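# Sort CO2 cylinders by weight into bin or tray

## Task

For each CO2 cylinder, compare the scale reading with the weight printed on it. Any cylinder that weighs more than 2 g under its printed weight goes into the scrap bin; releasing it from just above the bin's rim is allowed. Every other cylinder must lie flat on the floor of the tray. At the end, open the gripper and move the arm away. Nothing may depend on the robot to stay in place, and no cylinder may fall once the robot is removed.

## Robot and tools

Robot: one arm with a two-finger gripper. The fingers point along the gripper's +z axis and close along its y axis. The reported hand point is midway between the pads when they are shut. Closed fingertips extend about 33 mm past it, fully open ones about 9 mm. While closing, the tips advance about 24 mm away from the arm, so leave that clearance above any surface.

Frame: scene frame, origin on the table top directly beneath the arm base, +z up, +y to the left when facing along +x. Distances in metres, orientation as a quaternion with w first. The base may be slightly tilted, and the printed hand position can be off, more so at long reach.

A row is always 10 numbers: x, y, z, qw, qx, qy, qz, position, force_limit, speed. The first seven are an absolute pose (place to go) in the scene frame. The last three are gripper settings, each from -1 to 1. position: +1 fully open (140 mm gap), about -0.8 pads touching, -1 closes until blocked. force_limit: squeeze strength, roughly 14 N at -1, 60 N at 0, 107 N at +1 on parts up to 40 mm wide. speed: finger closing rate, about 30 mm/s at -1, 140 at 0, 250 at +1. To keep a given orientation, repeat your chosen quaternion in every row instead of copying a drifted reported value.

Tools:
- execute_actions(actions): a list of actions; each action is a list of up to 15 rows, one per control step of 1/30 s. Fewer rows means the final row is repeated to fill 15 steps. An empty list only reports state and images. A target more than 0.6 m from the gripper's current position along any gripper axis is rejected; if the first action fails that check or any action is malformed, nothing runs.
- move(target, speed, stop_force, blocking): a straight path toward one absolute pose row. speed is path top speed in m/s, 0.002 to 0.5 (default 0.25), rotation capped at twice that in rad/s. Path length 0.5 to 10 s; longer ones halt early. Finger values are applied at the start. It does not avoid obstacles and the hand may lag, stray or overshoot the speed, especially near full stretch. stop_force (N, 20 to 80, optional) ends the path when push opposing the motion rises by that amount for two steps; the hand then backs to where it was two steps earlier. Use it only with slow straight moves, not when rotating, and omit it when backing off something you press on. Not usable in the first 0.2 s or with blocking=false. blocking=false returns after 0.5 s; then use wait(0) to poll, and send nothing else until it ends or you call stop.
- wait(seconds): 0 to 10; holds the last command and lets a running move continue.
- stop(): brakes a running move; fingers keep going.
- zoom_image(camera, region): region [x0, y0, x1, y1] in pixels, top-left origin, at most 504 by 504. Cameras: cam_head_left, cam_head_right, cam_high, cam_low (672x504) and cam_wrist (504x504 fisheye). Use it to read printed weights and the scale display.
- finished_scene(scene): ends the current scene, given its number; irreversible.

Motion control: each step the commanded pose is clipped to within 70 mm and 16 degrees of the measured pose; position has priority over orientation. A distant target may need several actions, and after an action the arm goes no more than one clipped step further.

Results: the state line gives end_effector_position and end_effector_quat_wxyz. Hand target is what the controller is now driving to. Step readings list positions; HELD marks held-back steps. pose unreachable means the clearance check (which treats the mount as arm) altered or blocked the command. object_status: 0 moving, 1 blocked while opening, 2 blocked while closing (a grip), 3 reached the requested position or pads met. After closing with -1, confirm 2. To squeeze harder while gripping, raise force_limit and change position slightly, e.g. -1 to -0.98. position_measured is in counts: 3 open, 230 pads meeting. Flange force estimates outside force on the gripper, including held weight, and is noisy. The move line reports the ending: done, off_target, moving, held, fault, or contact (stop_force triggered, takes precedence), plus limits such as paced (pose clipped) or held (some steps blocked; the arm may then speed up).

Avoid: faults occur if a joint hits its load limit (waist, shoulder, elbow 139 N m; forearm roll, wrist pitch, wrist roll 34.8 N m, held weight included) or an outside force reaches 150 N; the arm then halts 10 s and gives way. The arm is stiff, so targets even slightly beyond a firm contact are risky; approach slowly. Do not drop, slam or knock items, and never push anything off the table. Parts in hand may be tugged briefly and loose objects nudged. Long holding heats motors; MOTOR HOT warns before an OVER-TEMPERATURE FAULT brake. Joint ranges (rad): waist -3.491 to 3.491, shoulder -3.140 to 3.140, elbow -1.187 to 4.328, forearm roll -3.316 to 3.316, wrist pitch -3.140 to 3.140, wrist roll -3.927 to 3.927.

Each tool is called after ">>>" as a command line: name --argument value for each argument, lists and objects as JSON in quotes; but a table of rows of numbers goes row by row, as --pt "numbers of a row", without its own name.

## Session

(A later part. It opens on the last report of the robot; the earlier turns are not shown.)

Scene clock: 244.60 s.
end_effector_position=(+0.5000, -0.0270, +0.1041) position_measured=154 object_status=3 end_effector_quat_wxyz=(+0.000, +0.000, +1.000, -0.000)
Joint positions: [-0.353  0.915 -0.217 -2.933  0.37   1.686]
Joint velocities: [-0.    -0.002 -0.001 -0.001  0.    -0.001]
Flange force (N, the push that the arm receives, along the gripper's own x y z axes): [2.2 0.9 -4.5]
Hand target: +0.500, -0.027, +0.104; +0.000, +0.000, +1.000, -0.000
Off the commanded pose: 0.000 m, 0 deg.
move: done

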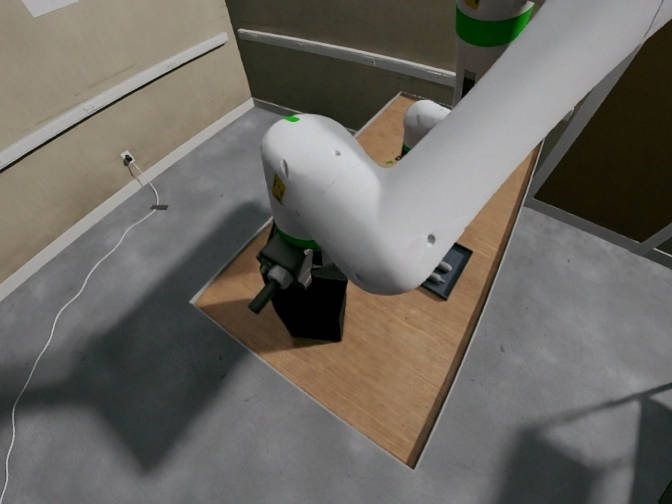

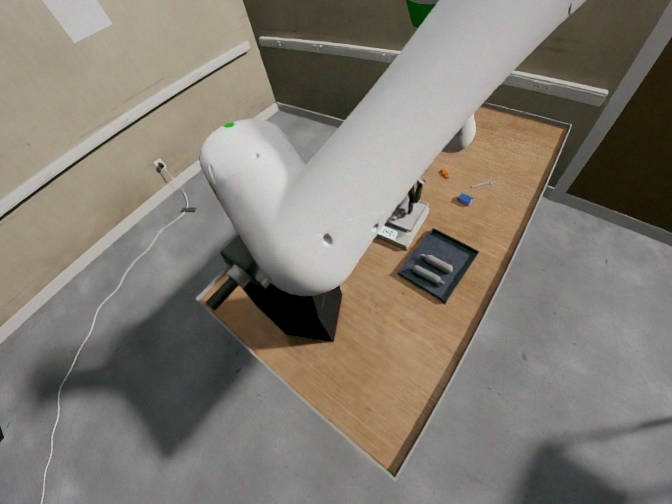

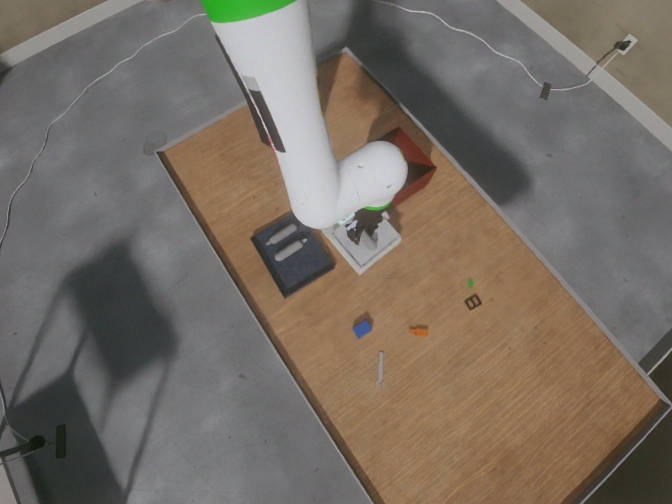

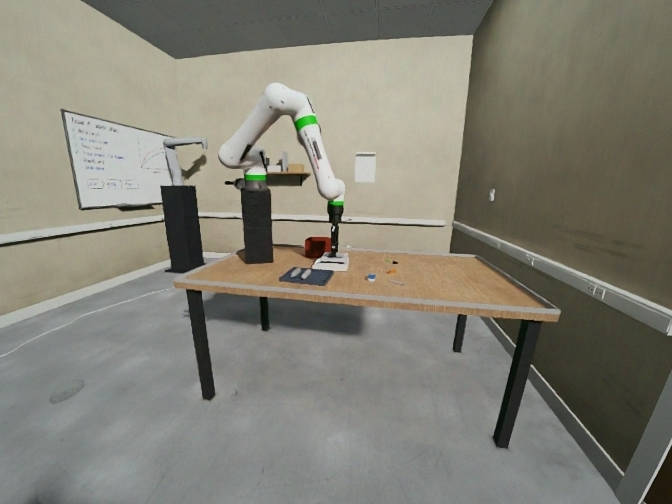

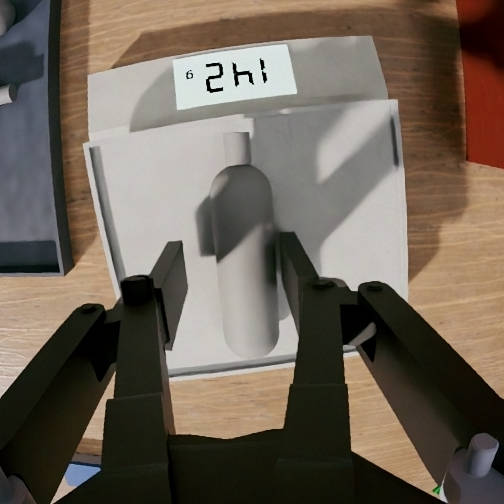

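Tray.

>>> move --target '[0.5,-0.027,0.106,0,0,1,0,-1,-0.3,0]'

>>> move --target '[0.5,-0.04,0.17,0,0,1,0,-1,-0.3,0]'

>>> move --target '[0.445,-0.23,0.13,0,0.707,0.707,0,-1,-0.3,0]' --speed 0.4

>>> move --target '[0.445,-0.23,0.049,0,0.707,0.707,0,-1,-0.3,0]' --speed 0.06

>>> move --target '[0.445,-0.23,0.049,0,0.707,0.707,0,-0.3,-0.3,-0.5]'

>>> move --target '[0.445,-0.23,0.25,0,0.707,0.707,0,-0.3,-0.3,0]'

Scene clock: 250.17 s.
end_effector_position=(+0.5000, -0.0270, +0.1060) position_measured=188 object_status=2 end_effector_quat_wxyz=(-0.000, -0.000, +1.000, +0.000)
Joint positions: [-0.353  0.911 -0.22  -2.934  0.373  1.687]
Joint velocities: [ 0.    -0.001 -0.     0.002  0.     0.002]
Flange force (N, the push that the arm receives, along the gripper's own x y z axes): [2.0 2.8 -4.1]
Hand target: +0.500, -0.027, +0.106; +0.000, -0.000, +1.000, +0.000
Off the commanded pose: 0.000 m, 0 deg.
move: done

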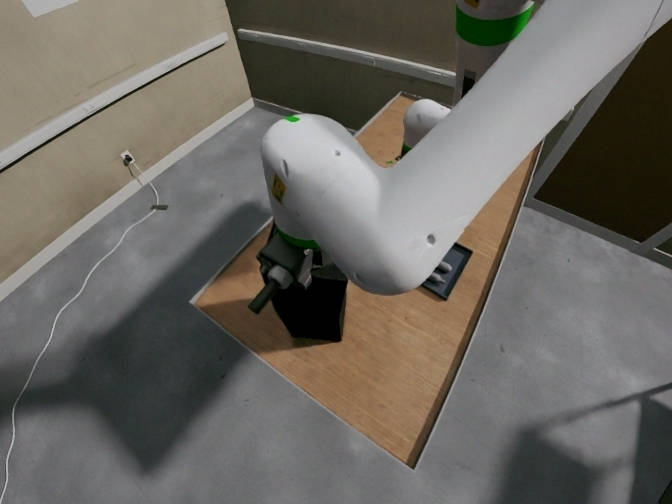

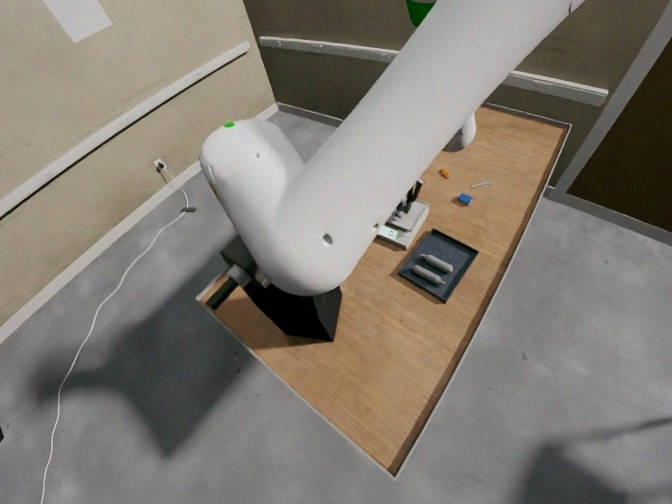

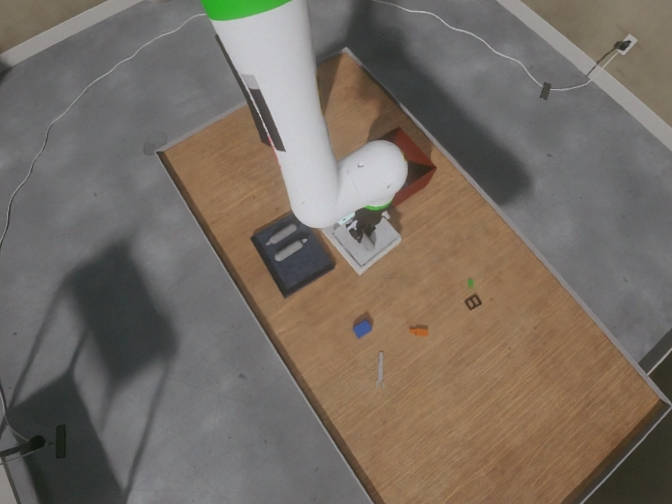

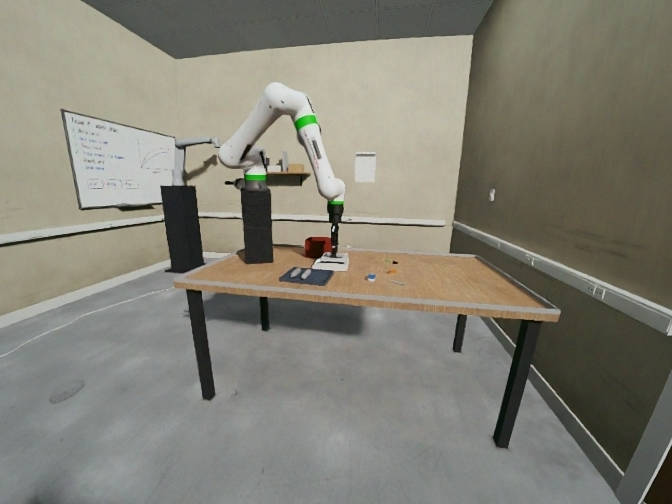

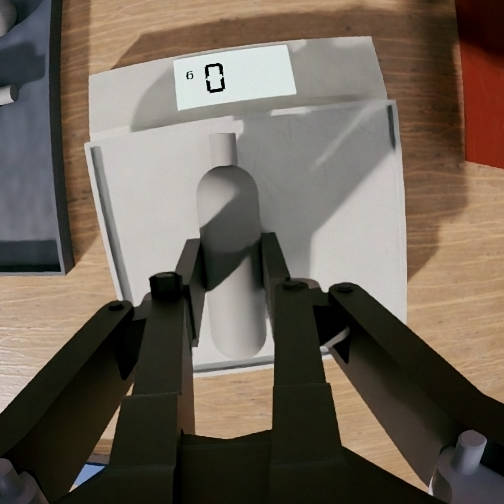

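Scene clock: 250.97 s.
end_effector_position=(+0.5001, -0.0400, +0.1699) position_measured=188 object_status=2 end_effector_quat_wxyz=(-0.000, -0.000, +1.000, +0.000)
Joint positions: [-0.371  0.757 -0.284 -2.974  0.458  1.749]
Joint velocities: [-0.    -0.001 -0.     0.001  0.001 -0.001]
Flange force (N, the push that the arm receives, along the gripper's own x y z axes): [2.2 0.8 -2.4]
Hand target: +0.500, -0.040, +0.170; +0.000, -0.000, +1.000, +0.000
Off the commanded pose: 0.000 m, 0 deg.
move: done

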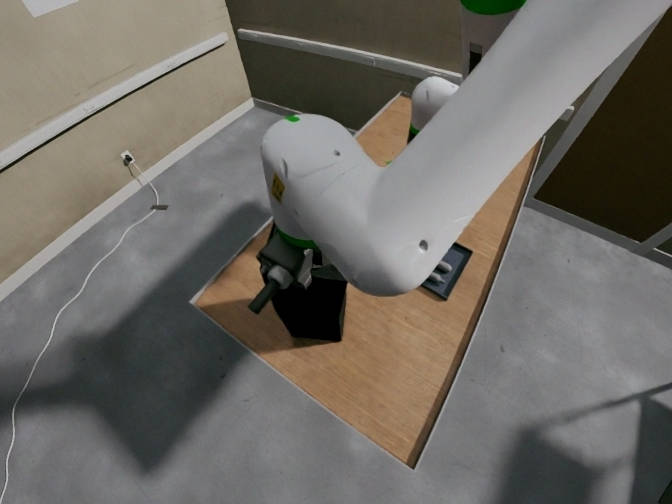

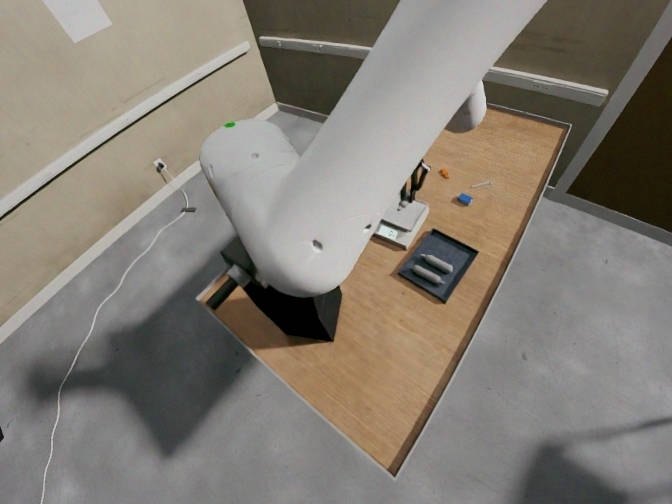

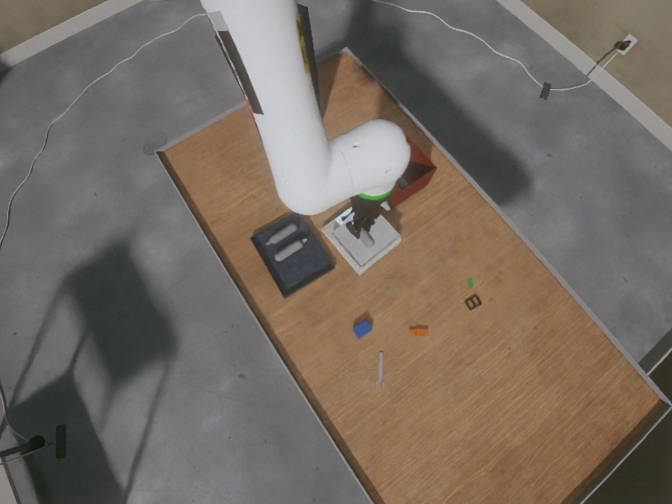

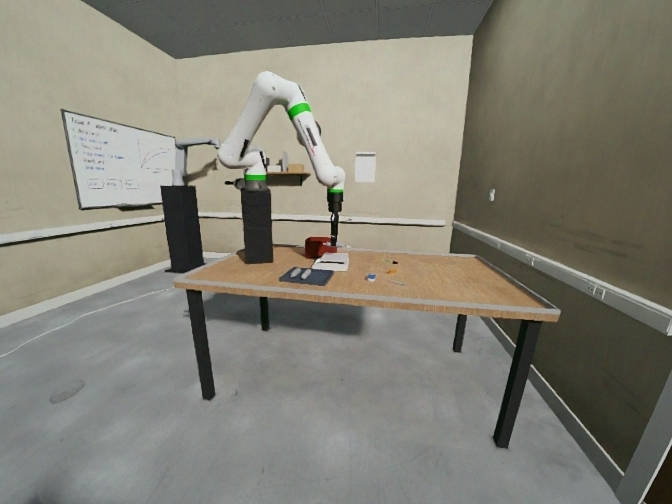

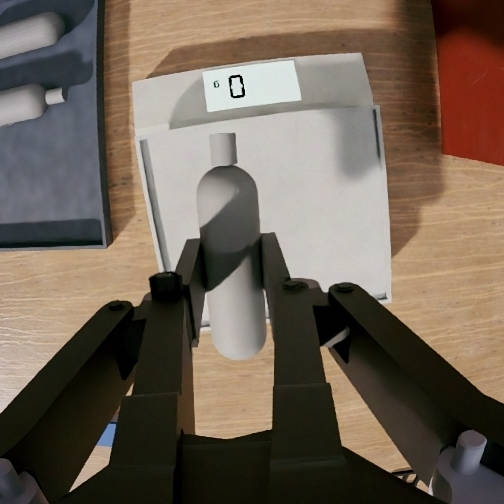

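Scene clock: 253.37 s.
end_effector_position=(+0.4454, -0.2298, +0.1300) position_measured=188 object_status=2 end_effector_quat_wxyz=(+0.000, +0.707, +0.707, +0.000)
Joint positions: [-0.779  0.814 -0.292 -3.04   0.367  0.64 ]
Joint velocities: [ 0.002 -0.001  0.002  0.005  0.003 -0.007]
Flange force (N, the push that the arm receives, along the gripper's own x y z axes): [2.6 -3.6 -3.2]
Hand target: +0.445, -0.230, +0.130; +0.000, +0.707, +0.707, +0.000
Off the commanded pose: 0.000 m, 0 deg.
move: done

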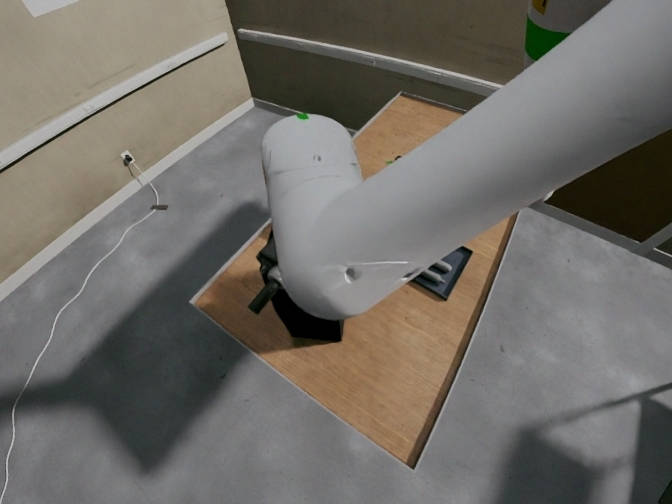

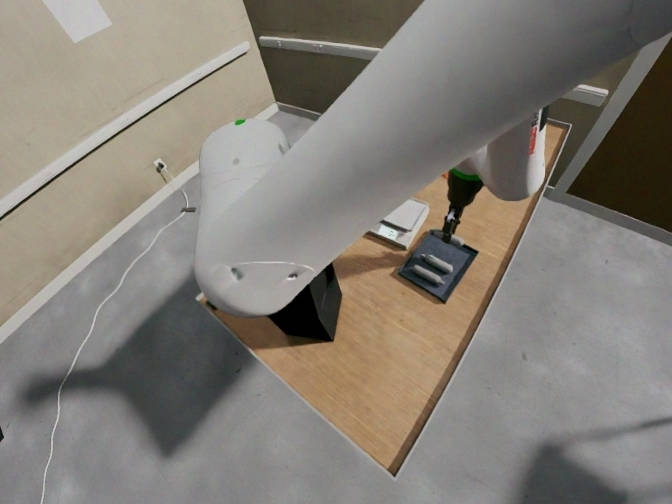

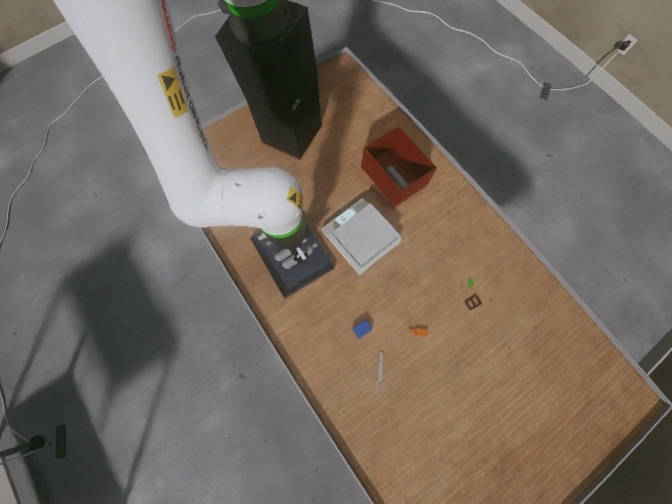

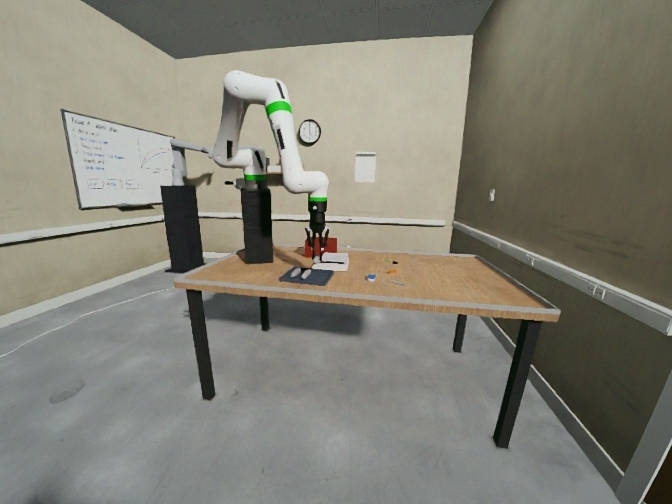

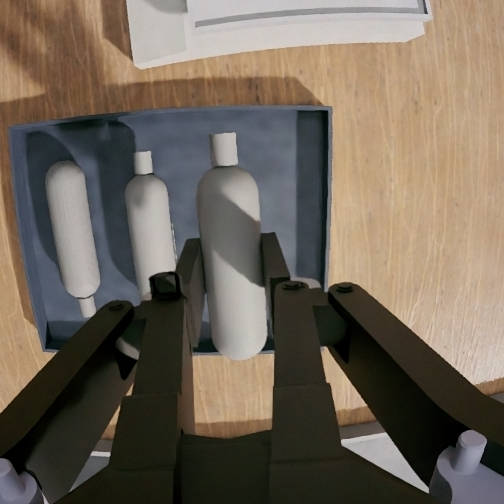

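Scene clock: 255.03 s.
end_effector_position=(+0.4449, -0.2299, +0.0491) position_measured=188 object_status=2 end_effector_quat_wxyz=(+0.000, +0.707, +0.707, -0.000)
Joint positions: [-0.785  1.01  -0.191 -3.005  0.273  0.609]
Joint velocities: [ 0.     0.001  0.     0.001 -0.    -0.001]
Flange force (N, the push that the arm receives, along the gripper's own x y z axes): [2.8 -0.4 -5.4]
Hand target: +0.445, -0.230, +0.049; -0.000, +0.707, +0.707, -0.000
Off the commanded pose: 0.000 m, 0 deg.
move: done

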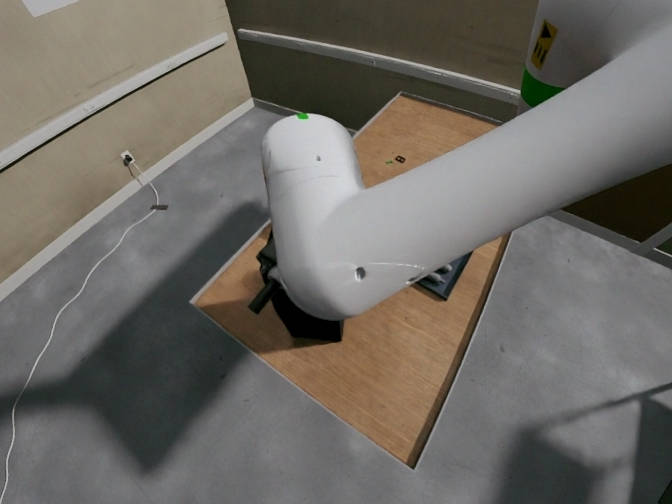

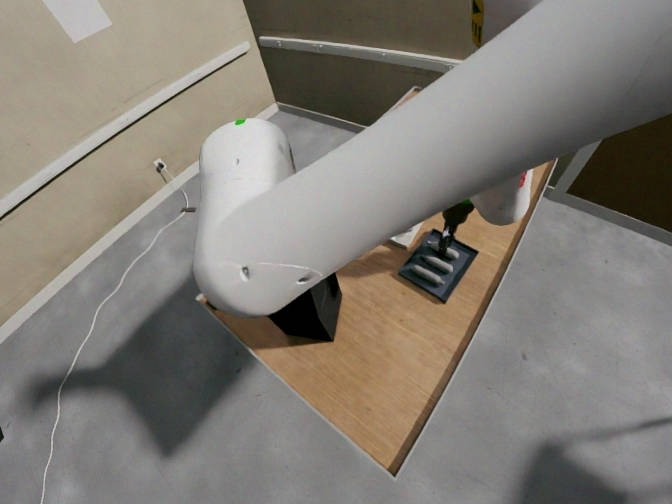

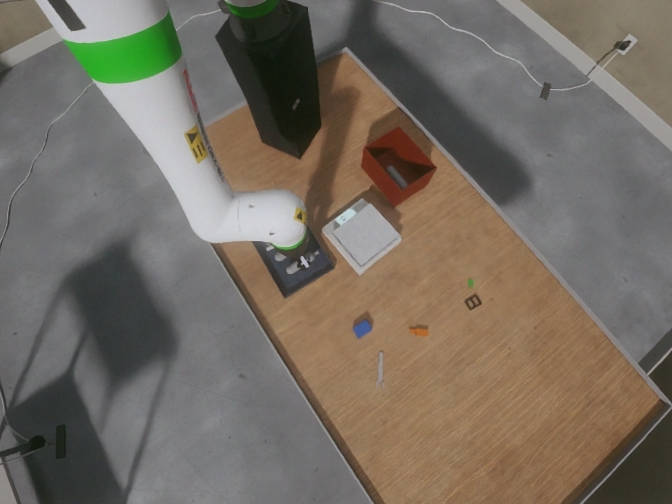

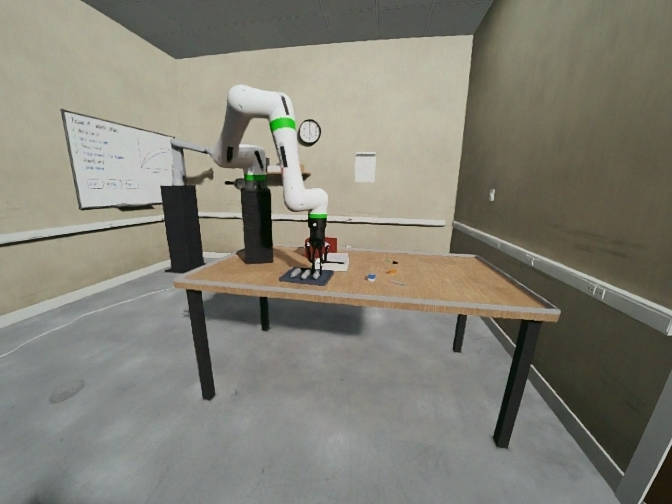

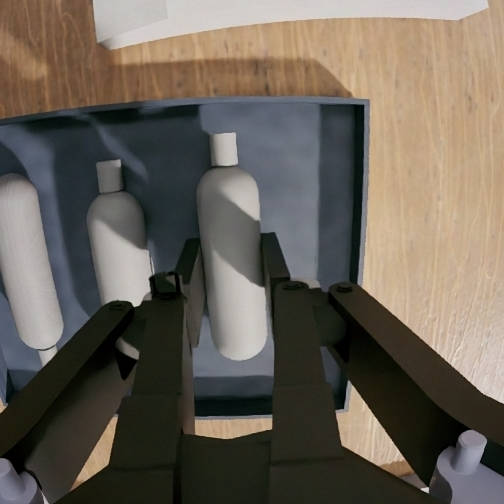

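Scene clock: 255.73 s.
end_effector_position=(+0.4450, -0.2300, +0.0490) position_measured=167 object_status=3 end_effector_quat_wxyz=(+0.000, +0.707, +0.707, -0.000)
Joint positions: [-0.785  1.01  -0.19  -3.005  0.273  0.609]
Joint velocities: [ 0.     0.001  0.    -0.    -0.    -0.001]
Flange force (N, the push that the arm receives, along the gripper's own x y z axes): [4.1 -1.8 -5.7]
Hand target: +0.445, -0.230, +0.049; +0.000, +0.707, +0.707, -0.000
Off the commanded pose: 0.000 m, 0 deg.
move: done

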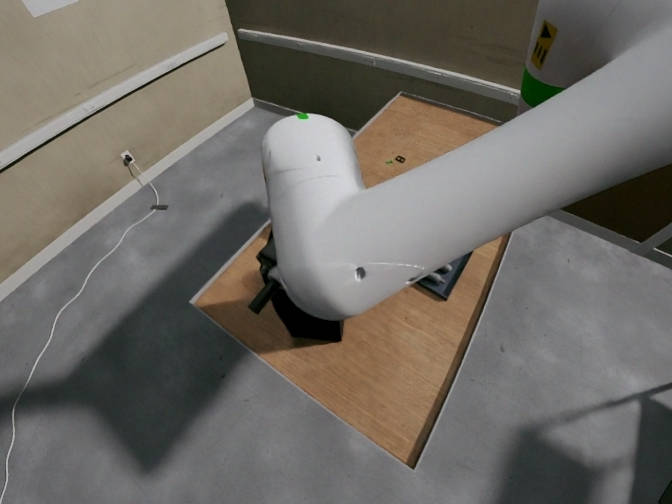

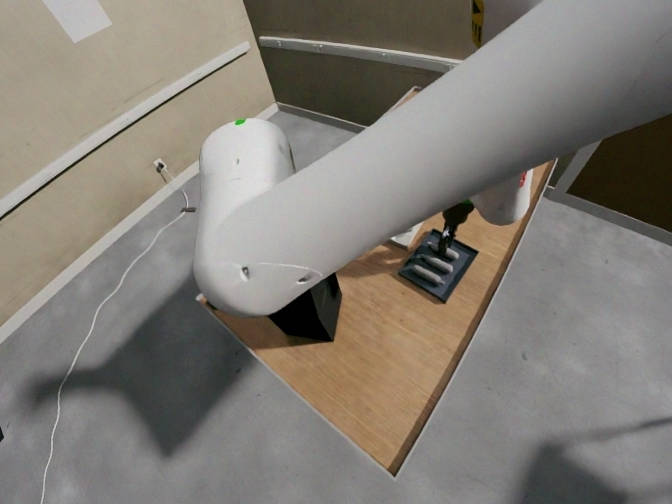

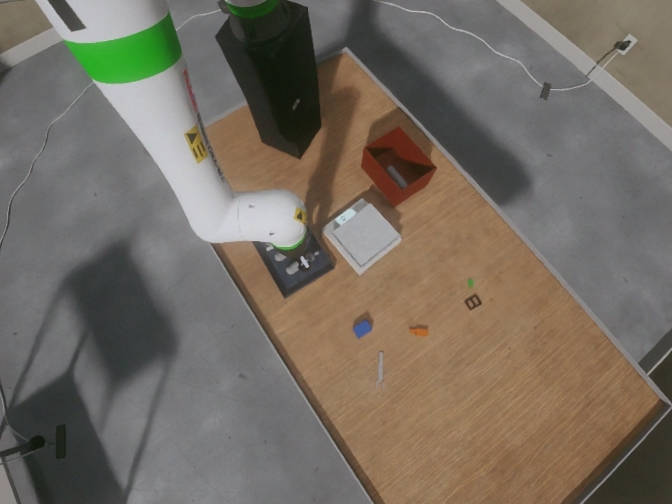

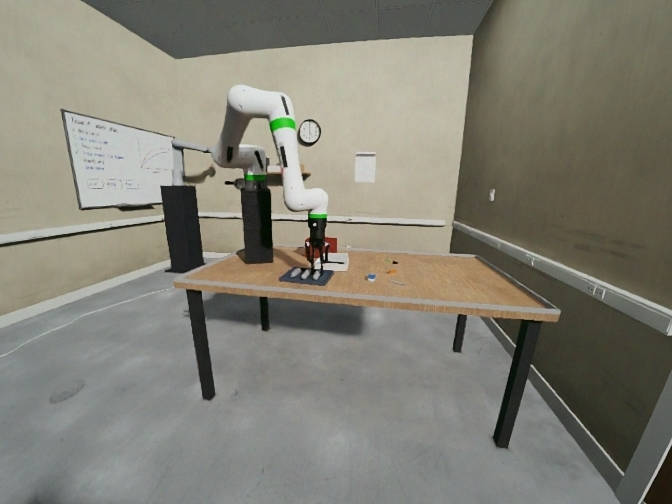

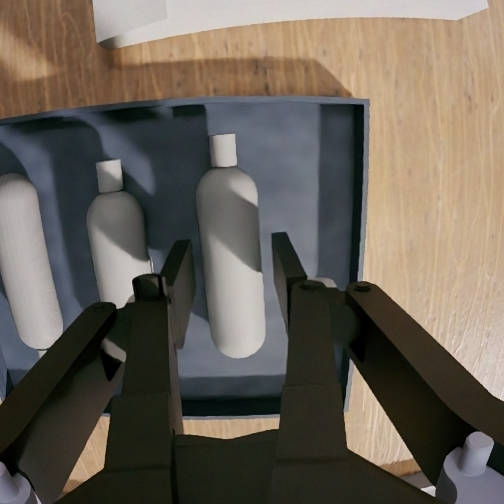

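Scene clock: 257.03 s.
end_effector_position=(+0.4454, -0.2302, +0.2499) position_measured=167 object_status=3 end_effector_quat_wxyz=(-0.000, +0.707, +0.707, +0.000)
Joint positions: [-0.771  0.533 -0.366 -3.072  0.573  0.669]
Joint velocities: [-0.    -0.003  0.     0.001  0.001  0.002]
Flange force (N, the push that the arm receives, along the gripper's own x y z axes): [4.6 -3.6 -2.1]
Hand target: +0.445, -0.230, +0.250; -0.000, +0.707, +0.707, +0.000
Off the commanded pose: 0.000 m, 0 deg.
move: done

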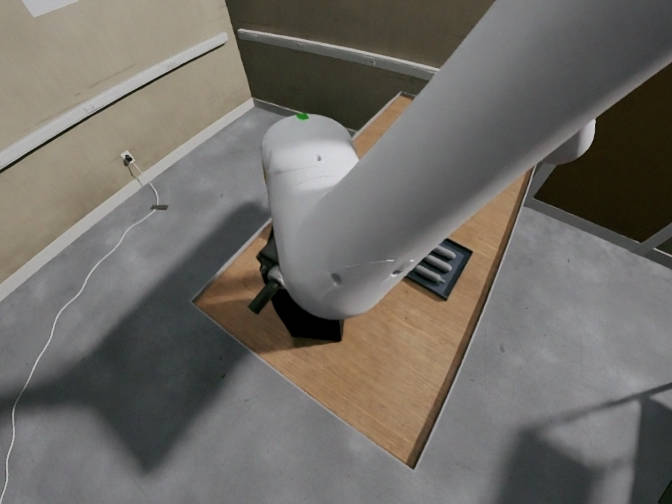

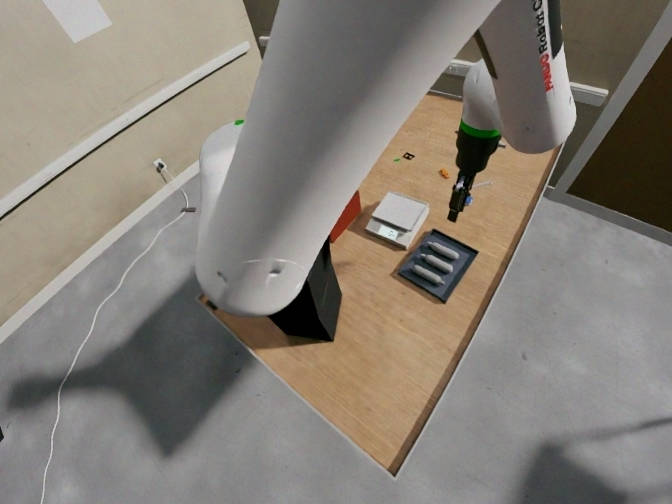

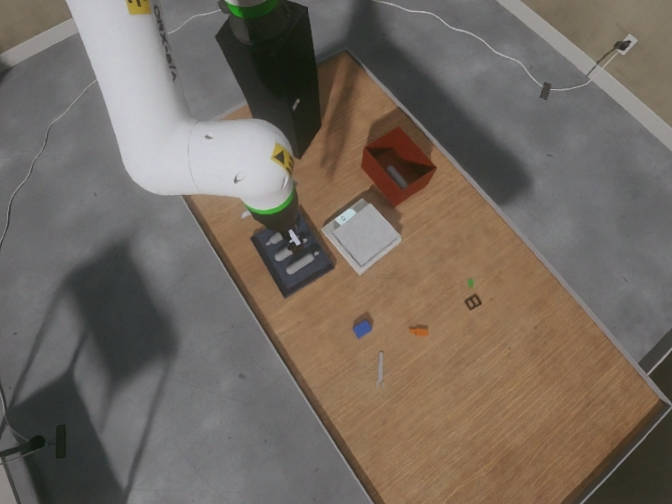

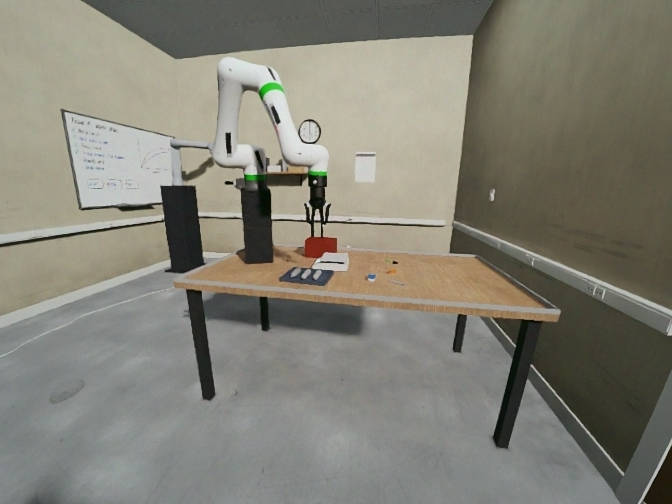

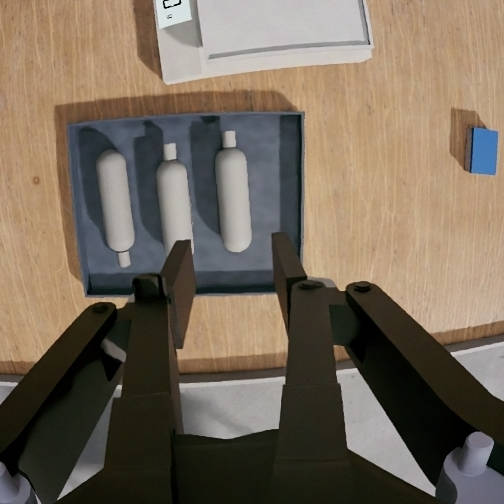

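>>> finished_scene --scene 1

The scene is finished: the task was done.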